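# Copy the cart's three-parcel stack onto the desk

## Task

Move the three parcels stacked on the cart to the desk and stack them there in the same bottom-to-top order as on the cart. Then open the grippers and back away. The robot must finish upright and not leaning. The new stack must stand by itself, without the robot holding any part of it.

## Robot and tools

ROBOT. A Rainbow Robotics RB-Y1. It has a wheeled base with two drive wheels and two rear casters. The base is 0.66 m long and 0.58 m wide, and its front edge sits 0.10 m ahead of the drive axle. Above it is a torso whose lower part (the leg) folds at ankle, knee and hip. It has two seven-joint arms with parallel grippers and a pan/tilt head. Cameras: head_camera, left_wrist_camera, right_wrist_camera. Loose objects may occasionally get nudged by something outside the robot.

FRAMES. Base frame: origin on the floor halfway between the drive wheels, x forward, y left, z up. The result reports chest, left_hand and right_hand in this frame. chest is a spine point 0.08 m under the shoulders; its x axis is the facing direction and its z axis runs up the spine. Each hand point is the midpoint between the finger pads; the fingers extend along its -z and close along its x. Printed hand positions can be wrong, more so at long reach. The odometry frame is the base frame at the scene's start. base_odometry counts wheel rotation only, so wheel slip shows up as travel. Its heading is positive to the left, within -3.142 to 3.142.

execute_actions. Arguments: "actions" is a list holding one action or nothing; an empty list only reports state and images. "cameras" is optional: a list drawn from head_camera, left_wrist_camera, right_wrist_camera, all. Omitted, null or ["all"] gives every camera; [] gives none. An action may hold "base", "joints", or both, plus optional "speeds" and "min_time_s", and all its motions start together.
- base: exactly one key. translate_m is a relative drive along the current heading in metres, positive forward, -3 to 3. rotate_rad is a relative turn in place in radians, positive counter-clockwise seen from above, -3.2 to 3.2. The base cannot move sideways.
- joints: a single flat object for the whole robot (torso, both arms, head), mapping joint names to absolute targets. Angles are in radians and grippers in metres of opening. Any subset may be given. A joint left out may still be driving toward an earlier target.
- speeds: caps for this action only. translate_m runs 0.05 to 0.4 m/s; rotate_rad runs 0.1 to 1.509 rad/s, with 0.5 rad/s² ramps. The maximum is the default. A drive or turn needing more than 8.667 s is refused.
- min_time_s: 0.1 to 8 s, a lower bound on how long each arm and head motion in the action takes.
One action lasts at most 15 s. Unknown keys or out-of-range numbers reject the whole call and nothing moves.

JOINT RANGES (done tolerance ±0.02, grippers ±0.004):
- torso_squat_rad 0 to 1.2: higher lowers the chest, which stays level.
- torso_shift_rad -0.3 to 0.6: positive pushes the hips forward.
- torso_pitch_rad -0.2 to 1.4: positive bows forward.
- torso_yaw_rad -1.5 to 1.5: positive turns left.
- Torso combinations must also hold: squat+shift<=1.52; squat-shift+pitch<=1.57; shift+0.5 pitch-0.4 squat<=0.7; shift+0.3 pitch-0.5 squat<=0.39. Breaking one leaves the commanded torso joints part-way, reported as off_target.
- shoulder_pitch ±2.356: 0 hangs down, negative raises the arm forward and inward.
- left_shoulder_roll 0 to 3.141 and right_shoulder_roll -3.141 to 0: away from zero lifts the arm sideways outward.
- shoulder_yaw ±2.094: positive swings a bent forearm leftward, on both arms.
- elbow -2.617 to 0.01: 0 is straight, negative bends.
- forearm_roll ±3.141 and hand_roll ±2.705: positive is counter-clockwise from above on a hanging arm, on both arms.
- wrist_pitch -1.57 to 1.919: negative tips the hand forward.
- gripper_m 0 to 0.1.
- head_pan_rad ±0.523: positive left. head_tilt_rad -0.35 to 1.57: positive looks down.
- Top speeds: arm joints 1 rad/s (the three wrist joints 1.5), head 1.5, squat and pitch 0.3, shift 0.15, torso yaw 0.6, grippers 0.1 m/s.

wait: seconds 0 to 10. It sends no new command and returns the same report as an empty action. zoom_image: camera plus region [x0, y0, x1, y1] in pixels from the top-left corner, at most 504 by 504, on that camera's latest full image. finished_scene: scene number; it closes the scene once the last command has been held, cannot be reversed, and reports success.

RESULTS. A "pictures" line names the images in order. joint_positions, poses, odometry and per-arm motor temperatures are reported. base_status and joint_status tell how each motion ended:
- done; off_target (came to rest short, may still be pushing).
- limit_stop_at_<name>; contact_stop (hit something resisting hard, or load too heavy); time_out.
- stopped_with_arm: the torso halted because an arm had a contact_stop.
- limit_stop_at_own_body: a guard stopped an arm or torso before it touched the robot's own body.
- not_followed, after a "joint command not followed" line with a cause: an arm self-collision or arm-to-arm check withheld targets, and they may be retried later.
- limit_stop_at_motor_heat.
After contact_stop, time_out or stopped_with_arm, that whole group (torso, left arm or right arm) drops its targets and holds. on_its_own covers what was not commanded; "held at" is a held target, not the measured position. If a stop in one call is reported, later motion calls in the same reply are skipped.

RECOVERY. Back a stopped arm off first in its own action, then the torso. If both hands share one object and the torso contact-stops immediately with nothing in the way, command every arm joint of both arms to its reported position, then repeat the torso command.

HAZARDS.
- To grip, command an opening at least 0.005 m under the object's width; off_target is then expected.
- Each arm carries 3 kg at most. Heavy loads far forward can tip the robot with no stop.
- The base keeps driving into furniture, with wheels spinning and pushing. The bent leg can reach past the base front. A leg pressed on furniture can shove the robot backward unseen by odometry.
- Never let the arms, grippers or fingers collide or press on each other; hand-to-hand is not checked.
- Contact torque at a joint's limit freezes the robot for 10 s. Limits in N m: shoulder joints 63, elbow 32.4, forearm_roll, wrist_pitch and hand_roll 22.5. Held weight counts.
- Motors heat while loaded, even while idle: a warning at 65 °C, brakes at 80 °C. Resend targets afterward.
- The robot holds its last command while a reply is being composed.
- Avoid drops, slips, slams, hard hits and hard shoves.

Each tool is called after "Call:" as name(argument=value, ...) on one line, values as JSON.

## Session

Call:
execute_actions(actions=[], cameras=["head_camera"])

Scene clock: 0.00 s.
Motor temperatures (°C, as the motors report them): left_arm=[30 30 29 28 31 34 38] | right_arm=[34 31 27 27 37 31 32]
base_odometry: x=+0.000 y=+0.000 heading=+0.000 (m, m, rad; odometry frame)
base_status: not commanded
joint_positions: torso_squat_rad=+0.350 torso_shift_rad=+0.001 torso_pitch_rad=+0.001 torso_yaw_rad=+0.000 left_shoulder_pitch_rad=+0.004 left_shoulder_roll_rad=+0.023 left_shoulder_yaw_rad=-0.041 left_elbow_rad=-0.102 left_forearm_roll_rad=+0.039 left_wrist_pitch_rad=-0.024 left_hand_roll_rad=-0.023 left_gripper_m=+0.099 right_shoulder_pitch_rad=+0.037 right_shoulder_roll_rad=-0.021 right_shoulder_yaw_rad=+0.029 right_elbow_rad=-0.270 right_forearm_roll_rad=+0.033 right_wrist_pitch_rad=-0.043 right_hand_roll_rad=-0.023 right_gripper_m=+0.099 head_pan_rad=+0.001 head_tilt_rad=+0.400
joint_status: not commanded
chest: x=-0.2273 y=-0.0008 z=+1.2476 quat_wxyz=(+1.000, +0.000, +0.000, +0.000) (m; base frame)
left_hand: x=-0.1751 y=+0.2355 z=+0.5652 quat_wxyz=(+0.998, +0.011, -0.061, -0.012) (m; base frame)
right_hand: x=-0.1136 y=-0.2333 z=+0.5726 quat_wxyz=(+0.990, -0.008, -0.138, +0.015) (m; base frame)
pictures: head_camera
Images, in order (width x height): head_camera 896x504.

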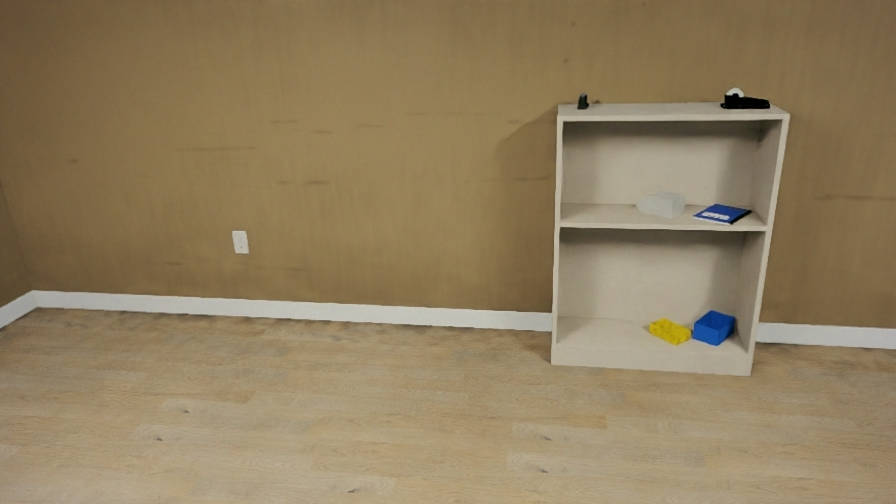

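Call:
execute_actions(actions=[{"base":{"rotate_rad":-1.5}}], cameras=["head_camera"])

Call:
execute_actions(actions=[{"base":{"rotate_rad":-1.5}}], cameras=["head_camera"])

Call:
execute_actions(actions=[{"base":{"rotate_rad":-1.5}}], cameras=["head_camera"])

Scene clock: 5.03 s.
Motor temperatures (°C, as the motors report them): left_arm=[30 30 29 28 31 34 38] | right_arm=[34 31 27 27 37 31 32]
base_odometry: x=+0.000 y=+0.000 heading=-1.499 (m, m, rad; odometry frame)
base_status: done
joint_positions: torso_squat_rad=+0.350 torso_shift_rad=+0.001 torso_pitch_rad=+0.001 torso_yaw_rad=+0.000 left_shoulder_pitch_rad=+0.004 left_shoulder_roll_rad=+0.023 left_shoulder_yaw_rad=-0.041 left_elbow_rad=-0.102 left_forearm_roll_rad=+0.039 left_wrist_pitch_rad=-0.024 left_hand_roll_rad=-0.023 left_gripper_m=+0.099 right_shoulder_pitch_rad=+0.037 right_shoulder_roll_rad=-0.021 right_shoulder_yaw_rad=+0.029 right_elbow_rad=-0.270 right_forearm_roll_rad=+0.033 right_wrist_pitch_rad=-0.043 right_hand_roll_rad=-0.023 right_gripper_m=+0.099 head_pan_rad=+0.001 head_tilt_rad=+0.400
joint_status: not commanded
chest: x=-0.2273 y=-0.0008 z=+1.2476 quat_wxyz=(+1.000, +0.000, +0.000, +0.000) (m; base frame)
left_hand: x=-0.1751 y=+0.2355 z=+0.5652 quat_wxyz=(+0.998, +0.011, -0.061, -0.012) (m; base frame)
right_hand: x=-0.1136 y=-0.2333 z=+0.5726 quat_wxyz=(+0.990, -0.009, -0.138, +0.015) (m; base frame)
pictures: head_camera
Images, in order (width x height): head_camera 896x504.

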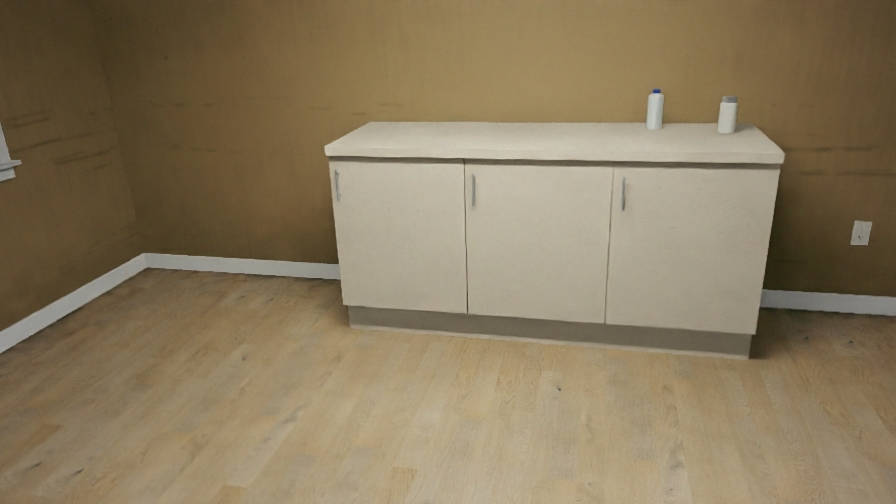

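Scene clock: 8.97 s.
Motor temperatures (°C, as the motors report them): left_arm=[30 30 29 28 31 34 38] | right_arm=[34 31 27 27 37 31 32]
base_odometry: x=+0.000 y=+0.000 heading=-2.999 (m, m, rad; odometry frame)
base_status: done
joint_positions: torso_squat_rad=+0.350 torso_shift_rad=+0.001 torso_pitch_rad=+0.001 torso_yaw_rad=+0.000 left_shoulder_pitch_rad=+0.004 left_shoulder_roll_rad=+0.023 left_shoulder_yaw_rad=-0.041 left_elbow_rad=-0.102 left_forearm_roll_rad=+0.039 left_wrist_pitch_rad=-0.024 left_hand_roll_rad=-0.023 left_gripper_m=+0.099 right_shoulder_pitch_rad=+0.037 right_shoulder_roll_rad=-0.021 right_shoulder_yaw_rad=+0.029 right_elbow_rad=-0.270 right_forearm_roll_rad=+0.033 right_wrist_pitch_rad=-0.043 right_hand_roll_rad=-0.023 right_gripper_m=+0.099 head_pan_rad=+0.001 head_tilt_rad=+0.400
joint_status: not commanded
chest: x=-0.2273 y=-0.0008 z=+1.2476 quat_wxyz=(+1.000, +0.000, +0.000, +0.000) (m; base frame)
left_hand: x=-0.1751 y=+0.2355 z=+0.5652 quat_wxyz=(+0.998, +0.011, -0.061, -0.012) (m; base frame)
right_hand: x=-0.1136 y=-0.2333 z=+0.5726 quat_wxyz=(+0.990, -0.009, -0.138, +0.015) (m; base frame)
pictures: head_camera
Images, in order (width x height): head_camera 896x504.

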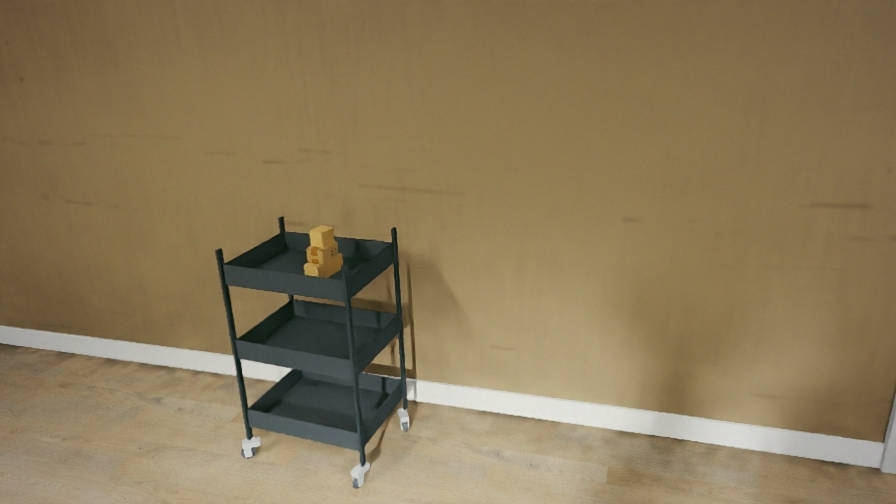

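Scene clock: 12.90 s.
Motor temperatures (°C, as the motors report them): left_arm=[30 30 29 28 31 34 38] | right_arm=[34 31 27 27 37 31 32]
base_odometry: x=+0.000 y=+0.000 heading=+1.785 (m, m, rad; odometry frame)
base_status: done
joint_positions: torso_squat_rad=+0.350 torso_shift_rad=+0.001 torso_pitch_rad=+0.001 torso_yaw_rad=+0.000 left_shoulder_pitch_rad=+0.004 left_shoulder_roll_rad=+0.023 left_shoulder_yaw_rad=-0.041 left_elbow_rad=-0.102 left_forearm_roll_rad=+0.039 left_wrist_pitch_rad=-0.024 left_hand_roll_rad=-0.023 left_gripper_m=+0.099 right_shoulder_pitch_rad=+0.037 right_shoulder_roll_rad=-0.021 right_shoulder_yaw_rad=+0.029 right_elbow_rad=-0.270 right_forearm_roll_rad=+0.033 right_wrist_pitch_rad=-0.043 right_hand_roll_rad=-0.023 right_gripper_m=+0.099 head_pan_rad=+0.001 head_tilt_rad=+0.400
joint_status: not commanded
chest: x=-0.2273 y=-0.0008 z=+1.2476 quat_wxyz=(+1.000, +0.000, +0.000, +0.000) (m; base frame)
left_hand: x=-0.1751 y=+0.2355 z=+0.5651 quat_wxyz=(+0.998, +0.011, -0.061, -0.012) (m; base frame)
right_hand: x=-0.1136 y=-0.2333 z=+0.5726 quat_wxyz=(+0.990, -0.009, -0.138, +0.015) (m; base frame)
pictures: head_camera
Images, in order (width x height): head_camera 896x504.

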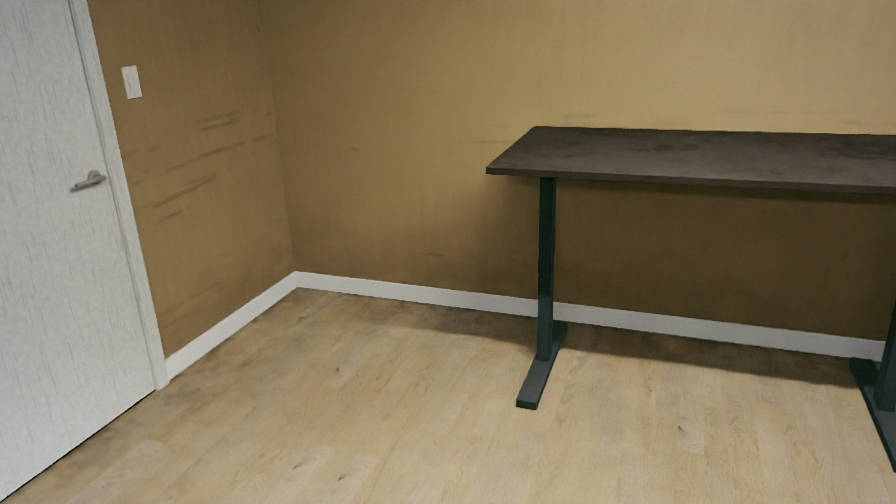

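Call:
execute_actions(actions=[{"base":{"rotate_rad":1.73},"joints":{"torso_pitch_rad":0.5,"torso_yaw_rad":0.1,"right_shoulder_pitch_rad":-1.9,"right_elbow_rad":-0.5,"right_wrist_pitch_rad":1.9,"right_shoulder_roll_rad":-0.5,"head_tilt_rad":0.2,"head_pan_rad":-0.1}}], cameras=[])

Call:
execute_actions(actions=[{"base":{"translate_m":1.1},"joints":{"head_tilt_rad":0.5}}], cameras=["head_camera"])

Scene clock: 18.53 s.
Motor temperatures (°C, as the motors report them): left_arm=[30 30 29 28 31 34 38] | right_arm=[34 31 27 27 37 31 32]
base_odometry: x=+0.000 y=+0.000 heading=-2.769 (m, m, rad; odometry frame)
base_status: done
joint_positions: torso_squat_rad=+0.350 torso_shift_rad=+0.001 torso_pitch_rad=+0.500 torso_yaw_rad=+0.100 left_shoulder_pitch_rad=+0.004 left_shoulder_roll_rad=+0.023 left_shoulder_yaw_rad=-0.041 left_elbow_rad=-0.102 left_forearm_roll_rad=+0.039 left_wrist_pitch_rad=-0.024 left_hand_roll_rad=-0.023 left_gripper_m=+0.099 right_shoulder_pitch_rad=-1.900 right_shoulder_roll_rad=-0.500 right_shoulder_yaw_rad=+0.029 right_elbow_rad=-0.500 right_forearm_roll_rad=+0.033 right_wrist_pitch_rad=+1.900 right_hand_roll_rad=-0.023 right_gripper_m=+0.099 head_pan_rad=-0.100 head_tilt_rad=+0.200
joint_status: all done
chest: x=-0.0792 y=-0.0007 z=+1.2097 quat_wxyz=(+0.968, +0.013, +0.247, +0.049) (m; base frame)
left_hand: x=-0.3809 y=+0.2395 z=+0.5969 quat_wxyz=(+0.981, +0.023, +0.188, +0.033) (m; base frame)
right_hand: x=+0.5161 y=-0.2242 z=+1.1000 quat_wxyz=(+0.985, -0.169, -0.024, +0.038) (m; base frame)
pictures: none
No camera images: the call's "cameras" was empty. Leave "cameras" out to get every camera's image.

Scene clock: 22.83 s.
Motor temperatures (°C, as the motors report them): left_arm=[30 30 29 28 31 34 38] | right_arm=[34 31 27 27 37 31 32]
base_odometry: x=-1.024 y=-0.400 heading=-2.769 (m, m, rad; odometry frame)
base_status: done
joint_positions: torso_squat_rad=+0.350 torso_shift_rad=+0.001 torso_pitch_rad=+0.500 torso_yaw_rad=+0.100 left_shoulder_pitch_rad=+0.003 left_shoulder_roll_rad=+0.023 left_shoulder_yaw_rad=-0.041 left_elbow_rad=-0.102 left_forearm_roll_rad=+0.039 left_wrist_pitch_rad=-0.024 left_hand_roll_rad=-0.023 left_gripper_m=+0.099 right_shoulder_pitch_rad=-1.900 right_shoulder_roll_rad=-0.500 right_shoulder_yaw_rad=+0.029 right_elbow_rad=-0.500 right_forearm_roll_rad=+0.033 right_wrist_pitch_rad=+1.900 right_hand_roll_rad=-0.023 right_gripper_m=+0.099 head_pan_rad=-0.100 head_tilt_rad=+0.500
joint_status: all done
chest: x=-0.0791 y=-0.0007 z=+1.2097 quat_wxyz=(+0.968, +0.013, +0.247, +0.049) (m; base frame)
left_hand: x=-0.3809 y=+0.2395 z=+0.5969 quat_wxyz=(+0.981, +0.023, +0.188, +0.033) (m; base frame)
right_hand: x=+0.5162 y=-0.2242 z=+1.0997 quat_wxyz=(+0.985, -0.169, -0.024, +0.038) (m; base frame)
pictures: head_camera
Images, in order (width x height): head_camera 896x504.

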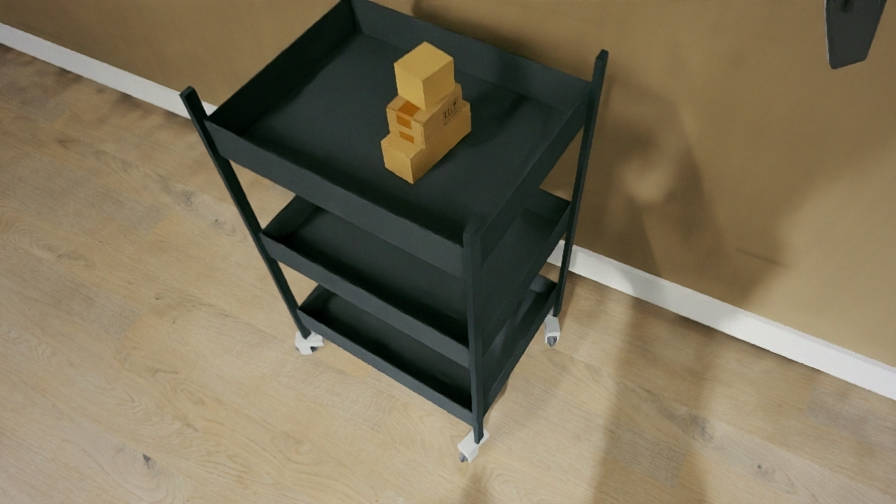

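Call:
execute_actions(actions=[{"base":{"translate_m":0.22},"joints":{"torso_shift_rad":0.25,"torso_squat_rad":0.6,"torso_yaw_rad":0.15,"right_shoulder_roll_rad":-0.04,"right_hand_roll_rad":0.3,"head_tilt_rad":0.5,"head_pan_rad":0.0}}], cameras=["head_camera","right_wrist_camera"])

Scene clock: 27.33 s.
Motor temperatures (°C, as the motors report them): left_arm=[30 30 29 28 31 34 38] | right_arm=[35 31 27 27 37 31 32]
base_odometry: x=-1.229 y=-0.481 heading=-2.769 (m, m, rad; odometry frame)
base_status: done
joint_positions: torso_squat_rad=+0.600 torso_shift_rad=+0.250 torso_pitch_rad=+0.500 torso_yaw_rad=+0.150 left_shoulder_pitch_rad=+0.003 left_shoulder_roll_rad=+0.023 left_shoulder_yaw_rad=-0.041 left_elbow_rad=-0.102 left_forearm_roll_rad=+0.039 left_wrist_pitch_rad=-0.024 left_hand_roll_rad=-0.023 left_gripper_m=+0.099 right_shoulder_pitch_rad=-1.900 right_shoulder_roll_rad=-0.040 right_shoulder_yaw_rad=+0.029 right_elbow_rad=-0.500 right_forearm_roll_rad=+0.033 right_wrist_pitch_rad=+1.900 right_hand_roll_rad=+0.300 right_gripper_m=+0.099 head_pan_rad=+0.000 head_tilt_rad=+0.500
joint_status: all done
chest: x=+0.0633 y=-0.0007 z=+1.1118 quat_wxyz=(+0.966, +0.019, +0.247, +0.073) (m; base frame)
left_hand: x=-0.2489 y=+0.2408 z=+0.5048 quat_wxyz=(+0.980, +0.030, +0.188, +0.057) (m; base frame)
right_hand: x=+0.5806 y=+0.0357 z=+0.9409 quat_wxyz=(+0.894, -0.118, +0.017, +0.431) (m; base frame)
pictures: head_camera, right_wrist_camera
Images, in order (width x height): head_camera 896x504, right_wrist_camera 644x364.

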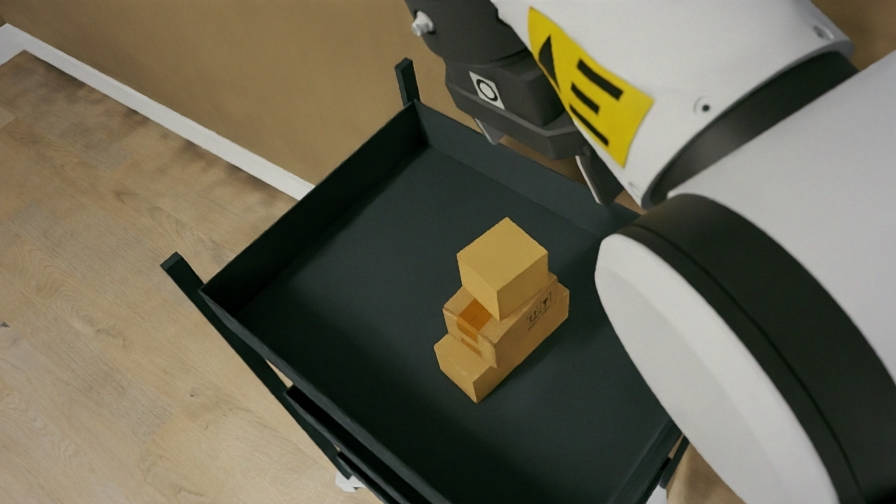

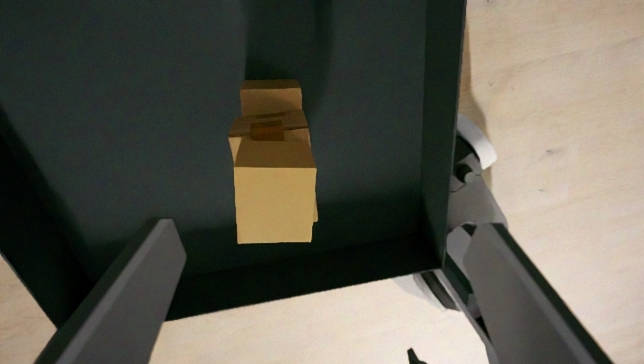

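Call:
execute_actions(actions=[{"base":{"translate_m":-0.04},"joints":{"torso_yaw_rad":0.29,"right_hand_roll_rad":0.16,"torso_squat_rad":0.85,"head_pan_rad":0.1,"head_tilt_rad":0.4}}], cameras=["head_camera","right_wrist_camera"])

Scene clock: 31.40 s.
Motor temperatures (°C, as the motors report them): left_arm=[30 30 29 28 31 34 38] | right_arm=[35 31 27 27 37 31 32]
base_odometry: x=-1.192 y=-0.466 heading=-2.769 (m, m, rad; odometry frame)
base_status: done
joint_positions: torso_squat_rad=+0.850 torso_shift_rad=+0.250 torso_pitch_rad=+0.500 torso_yaw_rad=+0.290 left_shoulder_pitch_rad=+0.003 left_shoulder_roll_rad=+0.023 left_shoulder_yaw_rad=-0.041 left_elbow_rad=-0.102 left_forearm_roll_rad=+0.039 left_wrist_pitch_rad=-0.024 left_hand_roll_rad=-0.023 left_gripper_m=+0.099 right_shoulder_pitch_rad=-1.900 right_shoulder_roll_rad=-0.040 right_shoulder_yaw_rad=+0.029 right_elbow_rad=-0.500 right_forearm_roll_rad=+0.033 right_wrist_pitch_rad=+1.900 right_hand_roll_rad=+0.160 right_gripper_m=+0.099 head_pan_rad=+0.100 head_tilt_rad=+0.400
joint_status: all done
chest: x=+0.0345 y=-0.0006 z=+0.9997 quat_wxyz=(+0.959, +0.036, +0.245, +0.140) (m; base frame)
left_hand: x=-0.3072 y=+0.2409 z=+0.4088 quat_wxyz=(+0.973, +0.051, +0.187, +0.123) (m; base frame)
right_hand: x=+0.5429 y=+0.1102 z=+0.8339 quat_wxyz=(+0.901, -0.089, -0.011, +0.424) (m; base frame)
pictures: head_camera, right_wrist_camera
Images, in order (width x height): head_camera 896x504, right_wrist_camera 644x364.

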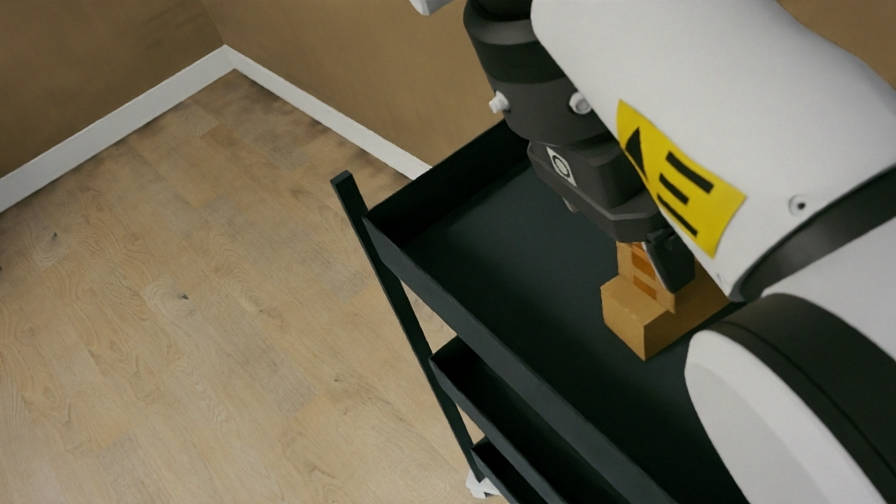

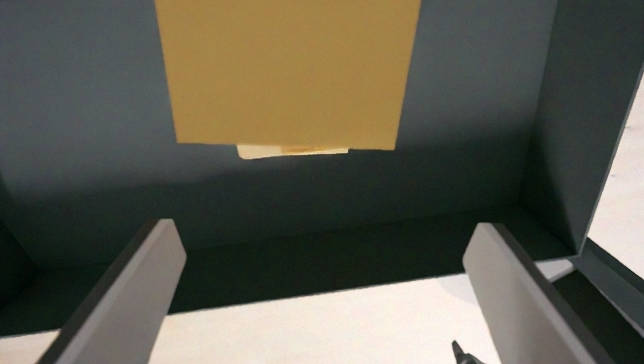

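Call:
execute_actions(actions=[{"joints":{"torso_squat_rad":0.6}}], cameras=[])

Call:
execute_actions(actions=[{"base":{"translate_m":-0.3},"joints":{"right_shoulder_roll_rad":-0.9,"torso_yaw_rad":0.15}}], cameras=[])

Call:
execute_actions(actions=[{"joints":{"left_shoulder_pitch_rad":-1.9,"left_elbow_rad":-0.5,"left_wrist_pitch_rad":1.5,"left_hand_roll_rad":1.3,"head_pan_rad":-0.1}}], cameras=[])

Call:
execute_actions(actions=[{"base":{"translate_m":0.22}}], cameras=["head_camera","left_wrist_camera"])

Scene clock: 36.93 s.
Motor temperatures (°C, as the motors report them): left_arm=[30 30 29 28 31 34 38] | right_arm=[35 31 27 28 37 31 32]
base_odometry: x=-1.192 y=-0.466 heading=-2.769 (m, m, rad; odometry frame)
base_status: not commanded
joint_positions: torso_squat_rad=+0.600 torso_shift_rad=+0.250 torso_pitch_rad=+0.500 torso_yaw_rad=+0.290 left_shoulder_pitch_rad=+0.003 left_shoulder_roll_rad=+0.023 left_shoulder_yaw_rad=-0.041 left_elbow_rad=-0.102 left_forearm_roll_rad=+0.039 left_wrist_pitch_rad=-0.024 left_hand_roll_rad=-0.023 left_gripper_m=+0.099 right_shoulder_pitch_rad=-1.900 right_shoulder_roll_rad=-0.040 right_shoulder_yaw_rad=+0.029 right_elbow_rad=-0.500 right_forearm_roll_rad=+0.033 right_wrist_pitch_rad=+1.900 right_hand_roll_rad=+0.160 right_gripper_m=+0.099 head_pan_rad=+0.100 head_tilt_rad=+0.400
joint_status: all done
chest: x=+0.0633 y=-0.0007 z=+1.1118 quat_wxyz=(+0.959, +0.036, +0.245, +0.140) (m; base frame)
left_hand: x=-0.2786 y=+0.2408 z=+0.5210 quat_wxyz=(+0.973, +0.051, +0.187, +0.123) (m; base frame)
right_hand: x=+0.5716 y=+0.1102 z=+0.9458 quat_wxyz=(+0.901, -0.089, -0.011, +0.424) (m; base frame)
pictures: none
No camera images: the call's "cameras" was empty. Leave "cameras" out to get every camera's image.

Scene clock: 39.07 s.
Motor temperatures (°C, as the motors report them): left_arm=[30 30 29 28 31 34 38] | right_arm=[35 31 27 28 37 31 32]
base_odometry: x=-0.913 y=-0.357 heading=-2.770 (m, m, rad; odometry frame)
base_status: done
joint_positions: torso_squat_rad=+0.600 torso_shift_rad=+0.250 torso_pitch_rad=+0.500 torso_yaw_rad=+0.150 left_shoulder_pitch_rad=+0.003 left_shoulder_roll_rad=+0.023 left_shoulder_yaw_rad=-0.041 left_elbow_rad=-0.102 left_forearm_roll_rad=+0.039 left_wrist_pitch_rad=-0.024 left_hand_roll_rad=-0.023 left_gripper_m=+0.099 right_shoulder_pitch_rad=-1.900 right_shoulder_roll_rad=-0.900 right_shoulder_yaw_rad=+0.029 right_elbow_rad=-0.500 right_forearm_roll_rad=+0.033 right_wrist_pitch_rad=+1.900 right_hand_roll_rad=+0.160 right_gripper_m=+0.099 head_pan_rad=+0.100 head_tilt_rad=+0.400
joint_status: all done
chest: x=+0.0631 y=-0.0007 z=+1.1119 quat_wxyz=(+0.966, +0.019, +0.247, +0.073) (m; base frame)
left_hand: x=-0.2490 y=+0.2408 z=+0.5048 quat_wxyz=(+0.980, +0.030, +0.188, +0.057) (m; base frame)
right_hand: x=+0.6508 y=-0.4062 z=+1.0587 quat_wxyz=(+0.981, -0.186, -0.033, -0.048) (m; base frame)
pictures: none
No camera images: the call's "cameras" was empty. Leave "cameras" out to get every camera's image.

Scene clock: 41.67 s.
Motor temperatures (°C, as the motors report them): left_arm=[30 30 29 28 31 34 38] | right_arm=[35 31 27 28 37 31 32]
base_odometry: x=-0.913 y=-0.357 heading=-2.770 (m, m, rad; odometry frame)
base_status: not commanded
joint_positions: torso_squat_rad=+0.600 torso_shift_rad=+0.250 torso_pitch_rad=+0.500 torso_yaw_rad=+0.150 left_shoulder_pitch_rad=-1.900 left_shoulder_roll_rad=+0.023 left_shoulder_yaw_rad=-0.041 left_elbow_rad=-0.500 left_forearm_roll_rad=+0.039 left_wrist_pitch_rad=+1.500 left_hand_roll_rad=+1.300 left_gripper_m=+0.099 right_shoulder_pitch_rad=-1.900 right_shoulder_roll_rad=-0.900 right_shoulder_yaw_rad=+0.029 right_elbow_rad=-0.500 right_forearm_roll_rad=+0.033 right_wrist_pitch_rad=+1.900 right_hand_roll_rad=+0.160 right_gripper_m=+0.099 head_pan_rad=-0.100 head_tilt_rad=+0.400
joint_status: all done
chest: x=+0.0632 y=-0.0007 z=+1.1118 quat_wxyz=(+0.966, +0.019, +0.247, +0.073) (m; base frame)
left_hand: x=+0.6445 y=+0.0654 z=+0.9441 quat_wxyz=(+0.891, +0.004, -0.190, +0.412) (m; base frame)
right_hand: x=+0.6510 y=-0.4061 z=+1.0585 quat_wxyz=(+0.981, -0.186, -0.033, -0.048) (m; base frame)
pictures: none
No camera images: the call's "cameras" was empty. Leave "cameras" out to get every camera's image.

Scene clock: 43.50 s.
Motor temperatures (°C, as the motors report them): left_arm=[30 30 29 28 31 34 38] | right_arm=[35 31 27 28 37 31 32]
base_odometry: x=-1.118 y=-0.437 heading=-2.771 (m, m, rad; odometry frame)
base_status: done
joint_positions: torso_squat_rad=+0.600 torso_shift_rad=+0.250 torso_pitch_rad=+0.500 torso_yaw_rad=+0.150 left_shoulder_pitch_rad=-1.900 left_shoulder_roll_rad=+0.023 left_shoulder_yaw_rad=-0.041 left_elbow_rad=-0.500 left_forearm_roll_rad=+0.039 left_wrist_pitch_rad=+1.500 left_hand_roll_rad=+1.300 left_gripper_m=+0.099 right_shoulder_pitch_rad=-1.900 right_shoulder_roll_rad=-0.900 right_shoulder_yaw_rad=+0.029 right_elbow_rad=-0.500 right_forearm_roll_rad=+0.033 right_wrist_pitch_rad=+1.900 right_hand_roll_rad=+0.160 right_gripper_m=+0.099 head_pan_rad=-0.100 head_tilt_rad=+0.400
joint_status: not commanded
chest: x=+0.0635 y=-0.0007 z=+1.1118 quat_wxyz=(+0.966, +0.019, +0.247, +0.073) (m; base frame)
left_hand: x=+0.6446 y=+0.0655 z=+0.9437 quat_wxyz=(+0.891, +0.004, -0.189, +0.412) (m; base frame)
right_hand: x=+0.6512 y=-0.4061 z=+1.0581 quat_wxyz=(+0.981, -0.186, -0.033, -0.048) (m; base frame)
pictures: head_camera, left_wrist_camera
Images, in order (width x height): head_camera 896x504, left_wrist_camera 644x364.

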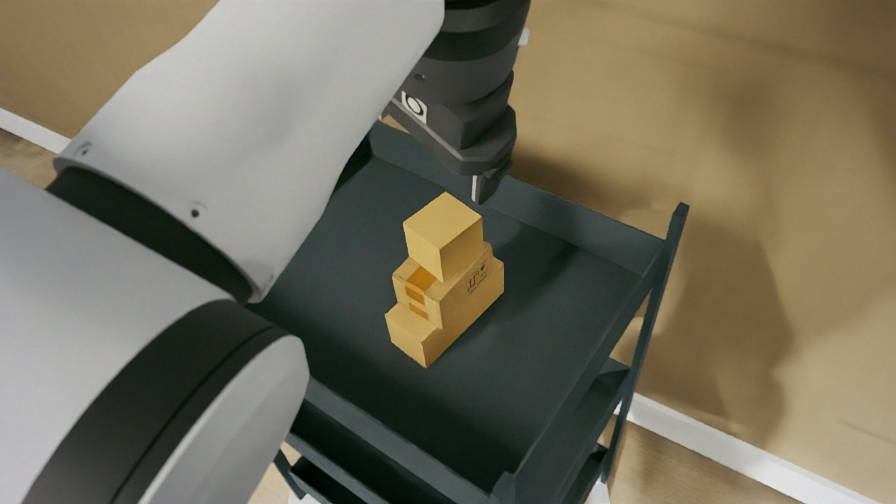

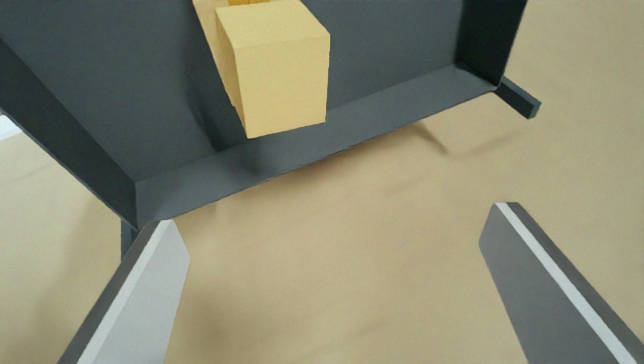

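Call:
execute_actions(actions=[{"joints":{"torso_yaw_rad":0.24,"left_hand_roll_rad":1.22}}], cameras=[])

Call:
execute_actions(actions=[{"joints":{"torso_squat_rad":0.95}}], cameras=["head_camera","left_wrist_camera"])

Scene clock: 45.47 s.
Motor temperatures (°C, as the motors report them): left_arm=[30 30 29 28 31 34 38] | right_arm=[35 31 27 28 37 31 32]
base_odometry: x=-1.118 y=-0.437 heading=-2.771 (m, m, rad; odometry frame)
base_status: not commanded
joint_positions: torso_squat_rad=+0.600 torso_shift_rad=+0.250 torso_pitch_rad=+0.500 torso_yaw_rad=+0.240 left_shoulder_pitch_rad=-1.900 left_shoulder_roll_rad=+0.023 left_shoulder_yaw_rad=-0.041 left_elbow_rad=-0.500 left_forearm_roll_rad=+0.039 left_wrist_pitch_rad=+1.500 left_hand_roll_rad=+1.220 left_gripper_m=+0.099 right_shoulder_pitch_rad=-1.900 right_shoulder_roll_rad=-0.900 right_shoulder_yaw_rad=+0.029 right_elbow_rad=-0.500 right_forearm_roll_rad=+0.033 right_wrist_pitch_rad=+1.900 right_hand_roll_rad=+0.160 right_gripper_m=+0.099 head_pan_rad=-0.100 head_tilt_rad=+0.400
joint_status: all done
chest: x=+0.0634 y=-0.0007 z=+1.1118 quat_wxyz=(+0.962, +0.030, +0.246, +0.116) (m; base frame)
left_hand: x=+0.6373 y=+0.1184 z=+0.9477 quat_wxyz=(+0.891, +0.038, -0.196, +0.407) (m; base frame)
right_hand: x=+0.6813 y=-0.3557 z=+1.0418 quat_wxyz=(+0.986, -0.163, -0.039, -0.009) (m; base frame)
pictures: none
No camera images: the call's "cameras" was empty. Leave "cameras" out to get every camera's image.

Scene clock: 47.50 s.
Motor temperatures (°C, as the motors report them): left_arm=[30 30 29 28 31 34 38] | right_arm=[35 31 27 28 37 31 32]
base_odometry: x=-1.118 y=-0.437 heading=-2.771 (m, m, rad; odometry frame)
base_status: not commanded
joint_positions: torso_squat_rad=+0.950 torso_shift_rad=+0.250 torso_pitch_rad=+0.500 torso_yaw_rad=+0.240 left_shoulder_pitch_rad=-1.900 left_shoulder_roll_rad=+0.023 left_shoulder_yaw_rad=-0.041 left_elbow_rad=-0.500 left_forearm_roll_rad=+0.039 left_wrist_pitch_rad=+1.500 left_hand_roll_rad=+1.220 left_gripper_m=+0.099 right_shoulder_pitch_rad=-1.900 right_shoulder_roll_rad=-0.900 right_shoulder_yaw_rad=+0.029 right_elbow_rad=-0.500 right_forearm_roll_rad=+0.033 right_wrist_pitch_rad=+1.900 right_hand_roll_rad=+0.160 right_gripper_m=+0.099 head_pan_rad=-0.100 head_tilt_rad=+0.400
joint_status: all done
chest: x=+0.0211 y=-0.0005 z=+0.9466 quat_wxyz=(+0.962, +0.030, +0.246, +0.116) (m; base frame)
left_hand: x=+0.5950 y=+0.1185 z=+0.7827 quat_wxyz=(+0.891, +0.038, -0.197, +0.407) (m; base frame)
right_hand: x=+0.6389 y=-0.3555 z=+0.8768 quat_wxyz=(+0.986, -0.164, -0.039, -0.010) (m; base frame)
pictures: head_camera, left_wrist_camera
Images, in order (width x height): head_camera 896x504, left_wrist_camera 644x364.

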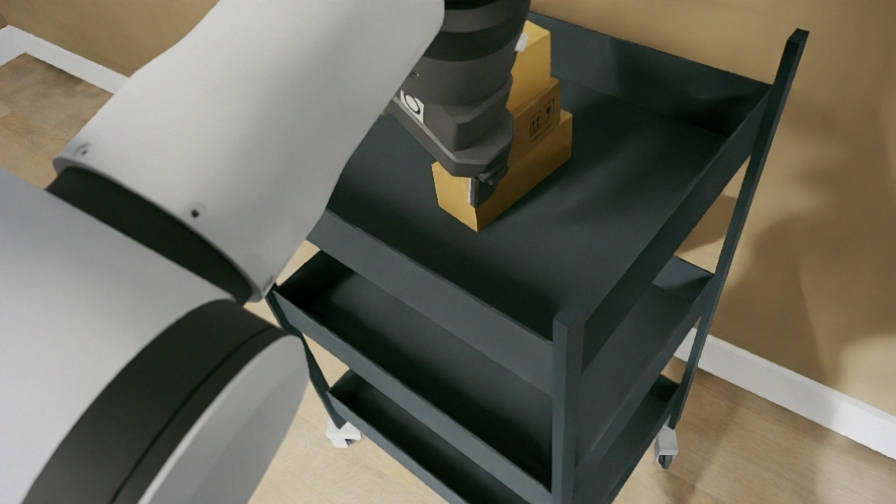

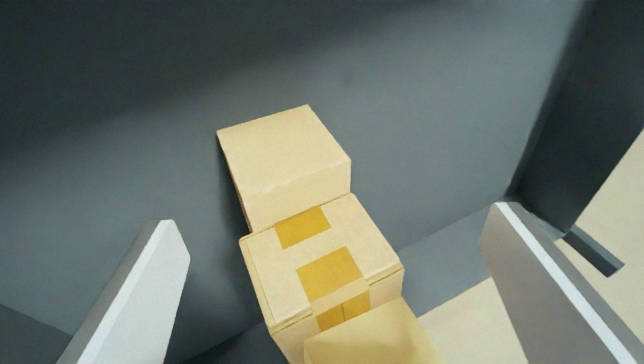

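Call:
execute_actions(actions=[{"joints":{"left_hand_roll_rad":1.5,"torso_squat_rad":1.07},"min_time_s":1}], cameras=["head_camera","left_wrist_camera"])

Scene clock: 50.73 s.
Motor temperatures (°C, as the motors report them): left_arm=[30 30 29 28 31 34 38] | right_arm=[35 31 27 28 37 31 32]
base_odometry: x=-1.118 y=-0.437 heading=-2.771 (m, m, rad; odometry frame)
base_status: not commanded
joint_positions: torso_squat_rad=+1.070 torso_shift_rad=+0.250 torso_pitch_rad=+0.500 torso_yaw_rad=+0.240 left_shoulder_pitch_rad=-1.900 left_shoulder_roll_rad=+0.023 left_shoulder_yaw_rad=-0.041 left_elbow_rad=-0.500 left_forearm_roll_rad=+0.039 left_wrist_pitch_rad=+1.500 left_hand_roll_rad=+1.500 left_gripper_m=+0.099 right_shoulder_pitch_rad=-1.900 right_shoulder_roll_rad=-0.900 right_shoulder_yaw_rad=+0.029 right_elbow_rad=-0.500 right_forearm_roll_rad=+0.033 right_wrist_pitch_rad=+1.900 right_hand_roll_rad=+0.160 right_gripper_m=+0.099 head_pan_rad=-0.100 head_tilt_rad=+0.400
joint_status: all done
chest: x=+0.0035 y=-0.0005 z=+0.8777 quat_wxyz=(+0.962, +0.030, +0.246, +0.116) (m; base frame)
left_hand: x=+0.5774 y=+0.1186 z=+0.7138 quat_wxyz=(+0.826, +0.011, -0.200, +0.527) (m; base frame)
right_hand: x=+0.6213 y=-0.3555 z=+0.8079 quat_wxyz=(+0.986, -0.164, -0.039, -0.010) (m; base frame)
pictures: head_camera, left_wrist_camera
Images, in order (width x height): head_camera 896x504, left_wrist_camera 644x364.

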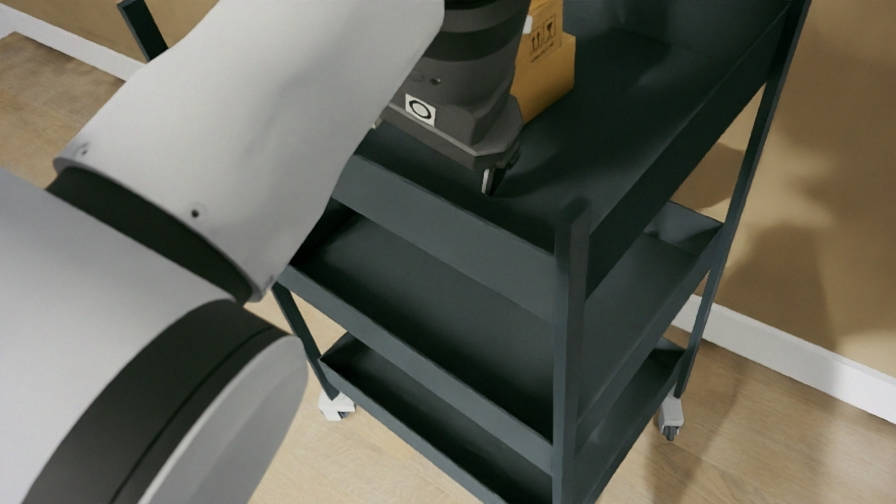

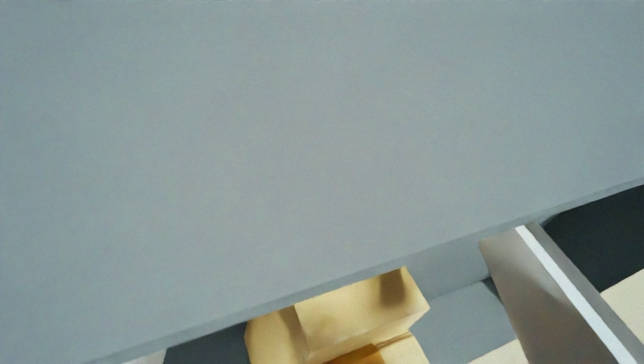

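Call:
execute_actions(actions=[{"base":{"translate_m":0.04},"speeds":{"translate_m":0.05},"joints":{"torso_yaw_rad":0.2,"left_hand_roll_rad":1.54}}], cameras=["head_camera","left_wrist_camera"])

Scene clock: 53.47 s.
Motor temperatures (°C, as the motors report them): left_arm=[30 30 29 28 31 34 38] | right_arm=[35 31 27 28 37 31 32]
base_odometry: x=-1.155 y=-0.451 heading=-2.772 (m, m, rad; odometry frame)
base_status: done
joint_positions: torso_squat_rad=+1.070 torso_shift_rad=+0.250 torso_pitch_rad=+0.500 torso_yaw_rad=+0.200 left_shoulder_pitch_rad=-1.900 left_shoulder_roll_rad=+0.023 left_shoulder_yaw_rad=-0.041 left_elbow_rad=-0.500 left_forearm_roll_rad=+0.039 left_wrist_pitch_rad=+1.500 left_hand_roll_rad=+1.540 left_gripper_m=+0.099 right_shoulder_pitch_rad=-1.900 right_shoulder_roll_rad=-0.900 right_shoulder_yaw_rad=+0.029 right_elbow_rad=-0.500 right_forearm_roll_rad=+0.033 right_wrist_pitch_rad=+1.900 right_hand_roll_rad=+0.160 right_gripper_m=+0.099 head_pan_rad=-0.100 head_tilt_rad=+0.400
joint_status: all done
chest: x=+0.0035 y=-0.0005 z=+0.8777 quat_wxyz=(+0.964, +0.025, +0.246, +0.097) (m; base frame)
left_hand: x=+0.5811 y=+0.0951 z=+0.7116 quat_wxyz=(+0.824, -0.005, -0.195, +0.531) (m; base frame)
right_hand: x=+0.6085 y=-0.3783 z=+0.8148 quat_wxyz=(+0.984, -0.174, -0.036, -0.027) (m; base frame)
pictures: head_camera, left_wrist_camera
Images, in order (width x height): head_camera 896x504, left_wrist_camera 644x364.

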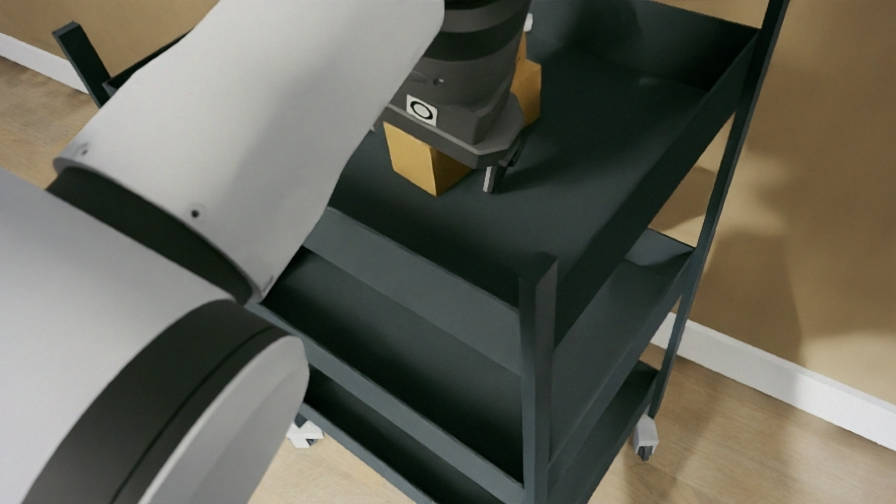

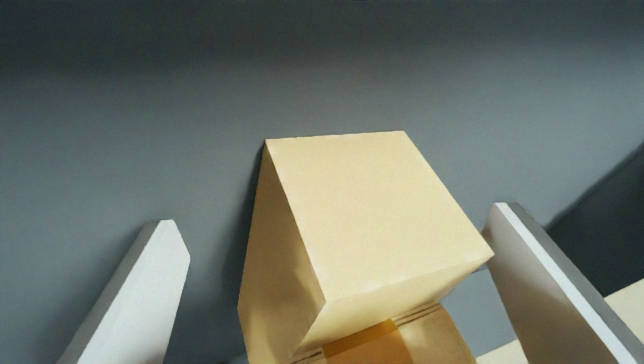

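Call:
execute_actions(actions=[{"joints":{"left_gripper_m":0.03}}], cameras=[])

Call:
execute_actions(actions=[{"joints":{"torso_squat_rad":0.8,"head_pan_rad":-0.3}}], cameras=["head_camera","left_wrist_camera"])

Scene clock: 55.70 s.
Motor temperatures (°C, as the motors report them): left_arm=[30 30 29 28 31 34 38] | right_arm=[35 31 27 28 37 31 32]
base_odometry: x=-1.155 y=-0.451 heading=-2.772 (m, m, rad; odometry frame)
base_status: not commanded
joint_positions: torso_squat_rad=+1.070 torso_shift_rad=+0.250 torso_pitch_rad=+0.500 torso_yaw_rad=+0.200 left_shoulder_pitch_rad=-1.900 left_shoulder_roll_rad=+0.023 left_shoulder_yaw_rad=-0.041 left_elbow_rad=-0.500 left_forearm_roll_rad=+0.039 left_wrist_pitch_rad=+1.500 left_hand_roll_rad=+1.540 left_gripper_m=+0.060 right_shoulder_pitch_rad=-1.900 right_shoulder_roll_rad=-0.900 right_shoulder_yaw_rad=+0.029 right_elbow_rad=-0.500 right_forearm_roll_rad=+0.033 right_wrist_pitch_rad=+1.900 right_hand_roll_rad=+0.160 right_gripper_m=+0.099 head_pan_rad=-0.100 head_tilt_rad=+0.400
joint_status: left_gripper_m off_target (ended at +0.060, target +0.030)
chest: x=+0.0035 y=-0.0005 z=+0.8777 quat_wxyz=(+0.964, +0.025, +0.246, +0.097) (m; base frame)
left_hand: x=+0.5812 y=+0.0954 z=+0.7117 quat_wxyz=(+0.824, -0.005, -0.195, +0.531) (m; base frame)
right_hand: x=+0.6085 y=-0.3783 z=+0.8148 quat_wxyz=(+0.984, -0.174, -0.036, -0.027) (m; base frame)
pictures: none
No camera images: the call's "cameras" was empty. Leave "cameras" out to get every camera's image.

Scene clock: 57.40 s.
Motor temperatures (°C, as the motors report them): left_arm=[31 30 29 28 31 34 38] | right_arm=[35 31 27 28 37 31 32]
base_odometry: x=-1.155 y=-0.451 heading=-2.772 (m, m, rad; odometry frame)
base_status: not commanded
joint_positions: torso_squat_rad=+0.800 torso_shift_rad=+0.250 torso_pitch_rad=+0.500 torso_yaw_rad=+0.200 left_shoulder_pitch_rad=-1.899 left_shoulder_roll_rad=+0.023 left_shoulder_yaw_rad=-0.041 left_elbow_rad=-0.500 left_forearm_roll_rad=+0.039 left_wrist_pitch_rad=+1.500 left_hand_roll_rad=+1.540 left_gripper_m=+0.056 right_shoulder_pitch_rad=-1.900 right_shoulder_roll_rad=-0.900 right_shoulder_yaw_rad=+0.029 right_elbow_rad=-0.500 right_forearm_roll_rad=+0.033 right_wrist_pitch_rad=+1.900 right_hand_roll_rad=+0.160 right_gripper_m=+0.099 head_pan_rad=-0.300 head_tilt_rad=+0.400
joint_status: all done
on_its_own: left_gripper_m moved -0.004 toward your old target +0.030
chest: x=+0.0411 y=-0.0006 z=+1.0245 quat_wxyz=(+0.964, +0.025, +0.246, +0.097) (m; base frame)
left_hand: x=+0.6186 y=+0.0951 z=+0.8582 quat_wxyz=(+0.824, -0.005, -0.195, +0.531) (m; base frame)
right_hand: x=+0.6461 y=-0.3785 z=+0.9615 quat_wxyz=(+0.984, -0.174, -0.036, -0.027) (m; base frame)
pictures: head_camera, left_wrist_camera
Images, in order (width x height): head_camera 896x504, left_wrist_camera 644x364.

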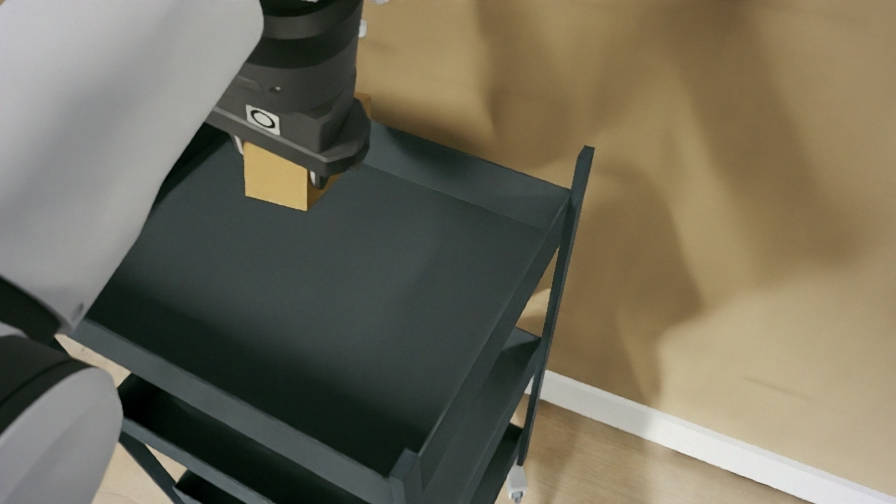

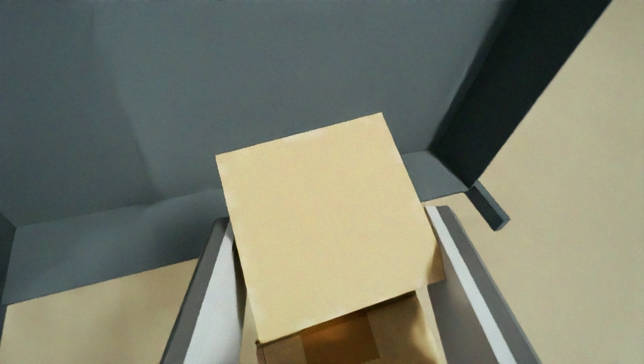

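Call:
execute_actions(actions=[{"joints":{"torso_squat_rad":0.0,"torso_shift_rad":0.2,"head_tilt_rad":0.1,"head_pan_rad":-0.2}}], cameras=[])

Call:
execute_actions(actions=[{"base":{"translate_m":-1.2},"speeds":{"translate_m":0.25}}], cameras=[])

Call:
execute_actions(actions=[{"base":{"rotate_rad":-2.1},"speeds":{"rotate_rad":0.5}}], cameras=["head_camera"])

Scene clock: 62.63 s.
Motor temperatures (°C, as the motors report them): left_arm=[31 30 29 28 31 34 38] | right_arm=[35 31 27 28 37 31 32]
base_odometry: x=-1.155 y=-0.451 heading=-2.772 (m, m, rad; odometry frame)
base_status: not commanded
joint_positions: torso_squat_rad=+0.000 torso_shift_rad=+0.200 torso_pitch_rad=+0.500 torso_yaw_rad=+0.200 left_shoulder_pitch_rad=-1.899 left_shoulder_roll_rad=+0.023 left_shoulder_yaw_rad=-0.041 left_elbow_rad=-0.500 left_forearm_roll_rad=+0.039 left_wrist_pitch_rad=+1.500 left_hand_roll_rad=+1.540 left_gripper_m=+0.056 right_shoulder_pitch_rad=-1.900 right_shoulder_roll_rad=-0.900 right_shoulder_yaw_rad=+0.029 right_elbow_rad=-0.500 right_forearm_roll_rad=+0.033 right_wrist_pitch_rad=+1.900 right_hand_roll_rad=+0.160 right_gripper_m=+0.099 head_pan_rad=-0.200 head_tilt_rad=+0.100
joint_status: all done
chest: x=+0.0596 y=-0.0008 z=+1.2380 quat_wxyz=(+0.964, +0.025, +0.246, +0.097) (m; base frame)
left_hand: x=+0.6371 y=+0.0950 z=+1.0716 quat_wxyz=(+0.824, -0.004, -0.195, +0.531) (m; base frame)
right_hand: x=+0.6645 y=-0.3786 z=+1.1750 quat_wxyz=(+0.984, -0.174, -0.036, -0.026) (m; base frame)
pictures: none
No camera images: the call's "cameras" was empty. Leave "cameras" out to get every camera's image.

Scene clock: 68.80 s.
Motor temperatures (°C, as the motors report them): left_arm=[31 30 29 28 31 34 38] | right_arm=[35 31 27 28 37 31 32]
base_odometry: x=-0.036 y=-0.018 heading=-2.773 (m, m, rad; odometry frame)
base_status: done
joint_positions: torso_squat_rad=+0.000 torso_shift_rad=+0.200 torso_pitch_rad=+0.500 torso_yaw_rad=+0.200 left_shoulder_pitch_rad=-1.899 left_shoulder_roll_rad=+0.023 left_shoulder_yaw_rad=-0.041 left_elbow_rad=-0.500 left_forearm_roll_rad=+0.039 left_wrist_pitch_rad=+1.500 left_hand_roll_rad=+1.540 left_gripper_m=+0.056 right_shoulder_pitch_rad=-1.900 right_shoulder_roll_rad=-0.900 right_shoulder_yaw_rad=+0.029 right_elbow_rad=-0.500 right_forearm_roll_rad=+0.033 right_wrist_pitch_rad=+1.900 right_hand_roll_rad=+0.160 right_gripper_m=+0.099 head_pan_rad=-0.200 head_tilt_rad=+0.100
joint_status: not commanded
chest: x=+0.0595 y=-0.0008 z=+1.2381 quat_wxyz=(+0.964, +0.025, +0.246, +0.097) (m; base frame)
left_hand: x=+0.6370 y=+0.0949 z=+1.0717 quat_wxyz=(+0.824, -0.005, -0.195, +0.531) (m; base frame)
right_hand: x=+0.6645 y=-0.3786 z=+1.1751 quat_wxyz=(+0.984, -0.174, -0.036, -0.027) (m; base frame)
pictures: none
No camera images: the call's "cameras" was empty. Leave "cameras" out to get every camera's image.

Scene clock: 74.33 s.
Motor temperatures (°C, as the motors report them): left_arm=[31 30 29 28 31 34 38] | right_arm=[35 31 27 28 37 31 32]
base_odometry: x=-0.036 y=-0.018 heading=+1.411 (m, m, rad; odometry frame)
base_status: done
joint_positions: torso_squat_rad=+0.000 torso_shift_rad=+0.200 torso_pitch_rad=+0.500 torso_yaw_rad=+0.200 left_shoulder_pitch_rad=-1.899 left_shoulder_roll_rad=+0.023 left_shoulder_yaw_rad=-0.041 left_elbow_rad=-0.500 left_forearm_roll_rad=+0.039 left_wrist_pitch_rad=+1.500 left_hand_roll_rad=+1.540 left_gripper_m=+0.056 right_shoulder_pitch_rad=-1.900 right_shoulder_roll_rad=-0.900 right_shoulder_yaw_rad=+0.029 right_elbow_rad=-0.500 right_forearm_roll_rad=+0.033 right_wrist_pitch_rad=+1.900 right_hand_roll_rad=+0.160 right_gripper_m=+0.099 head_pan_rad=-0.200 head_tilt_rad=+0.100
joint_status: not commanded
chest: x=+0.0595 y=-0.0008 z=+1.2381 quat_wxyz=(+0.964, +0.025, +0.246, +0.097) (m; base frame)
left_hand: x=+0.6370 y=+0.0949 z=+1.0717 quat_wxyz=(+0.824, -0.005, -0.195, +0.531) (m; base frame)
right_hand: x=+0.6645 y=-0.3786 z=+1.1751 quat_wxyz=(+0.984, -0.174, -0.036, -0.027) (m; base frame)
pictures: head_camera
Images, in order (width x height): head_camera 896x504.

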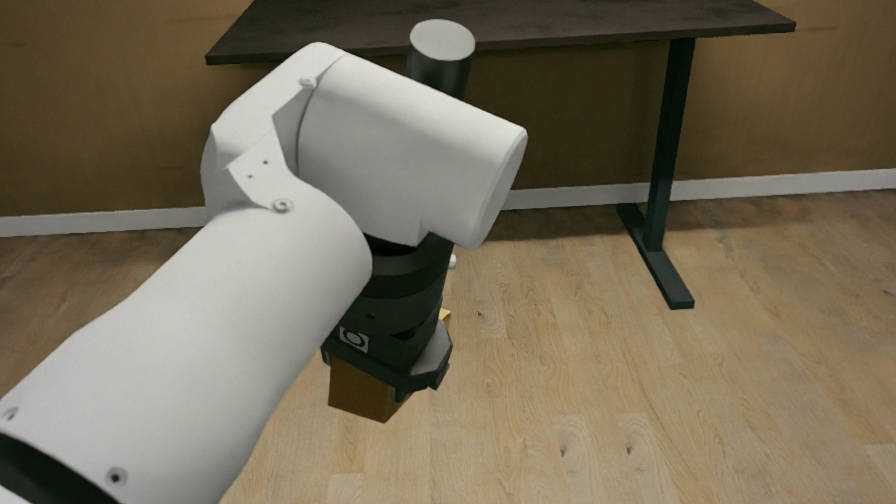

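Call:
execute_actions(actions=[{"base":{"translate_m":0.9},"speeds":{"translate_m":0.25},"joints":{"left_shoulder_pitch_rad":-2.1,"left_wrist_pitch_rad":1.7,"head_tilt_rad":0.2},"min_time_s":3}], cameras=["head_camera"])

Scene clock: 80.30 s.
Motor temperatures (°C, as the motors report them): left_arm=[31 30 29 28 31 34 38] | right_arm=[35 31 27 28 37 31 32]
base_odometry: x=+0.108 y=+0.870 heading=+1.411 (m, m, rad; odometry frame)
base_status: done
joint_positions: torso_squat_rad=+0.000 torso_shift_rad=+0.200 torso_pitch_rad=+0.500 torso_yaw_rad=+0.200 left_shoulder_pitch_rad=-2.099 left_shoulder_roll_rad=+0.023 left_shoulder_yaw_rad=-0.041 left_elbow_rad=-0.500 left_forearm_roll_rad=+0.039 left_wrist_pitch_rad=+1.700 left_hand_roll_rad=+1.540 left_gripper_m=+0.056 right_shoulder_pitch_rad=-1.900 right_shoulder_roll_rad=-0.900 right_shoulder_yaw_rad=+0.029 right_elbow_rad=-0.500 right_forearm_roll_rad=+0.033 right_wrist_pitch_rad=+1.900 right_hand_roll_rad=+0.160 right_gripper_m=+0.099 head_pan_rad=-0.200 head_tilt_rad=+0.200
joint_status: all done
chest: x=+0.0596 y=-0.0008 z=+1.2380 quat_wxyz=(+0.964, +0.025, +0.246, +0.097) (m; base frame)
left_hand: x=+0.6246 y=+0.0697 z=+1.1671 quat_wxyz=(+0.826, +0.020, -0.216, +0.520) (m; base frame)
right_hand: x=+0.6645 y=-0.3786 z=+1.1750 quat_wxyz=(+0.984, -0.174, -0.036, -0.026) (m; base frame)
pictures: head_camera
Images, in order (width x height): head_camera 896x504.

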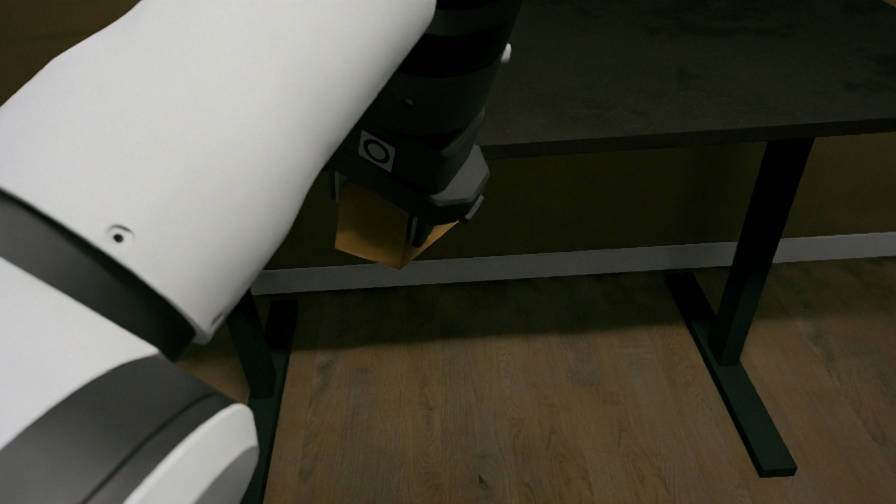

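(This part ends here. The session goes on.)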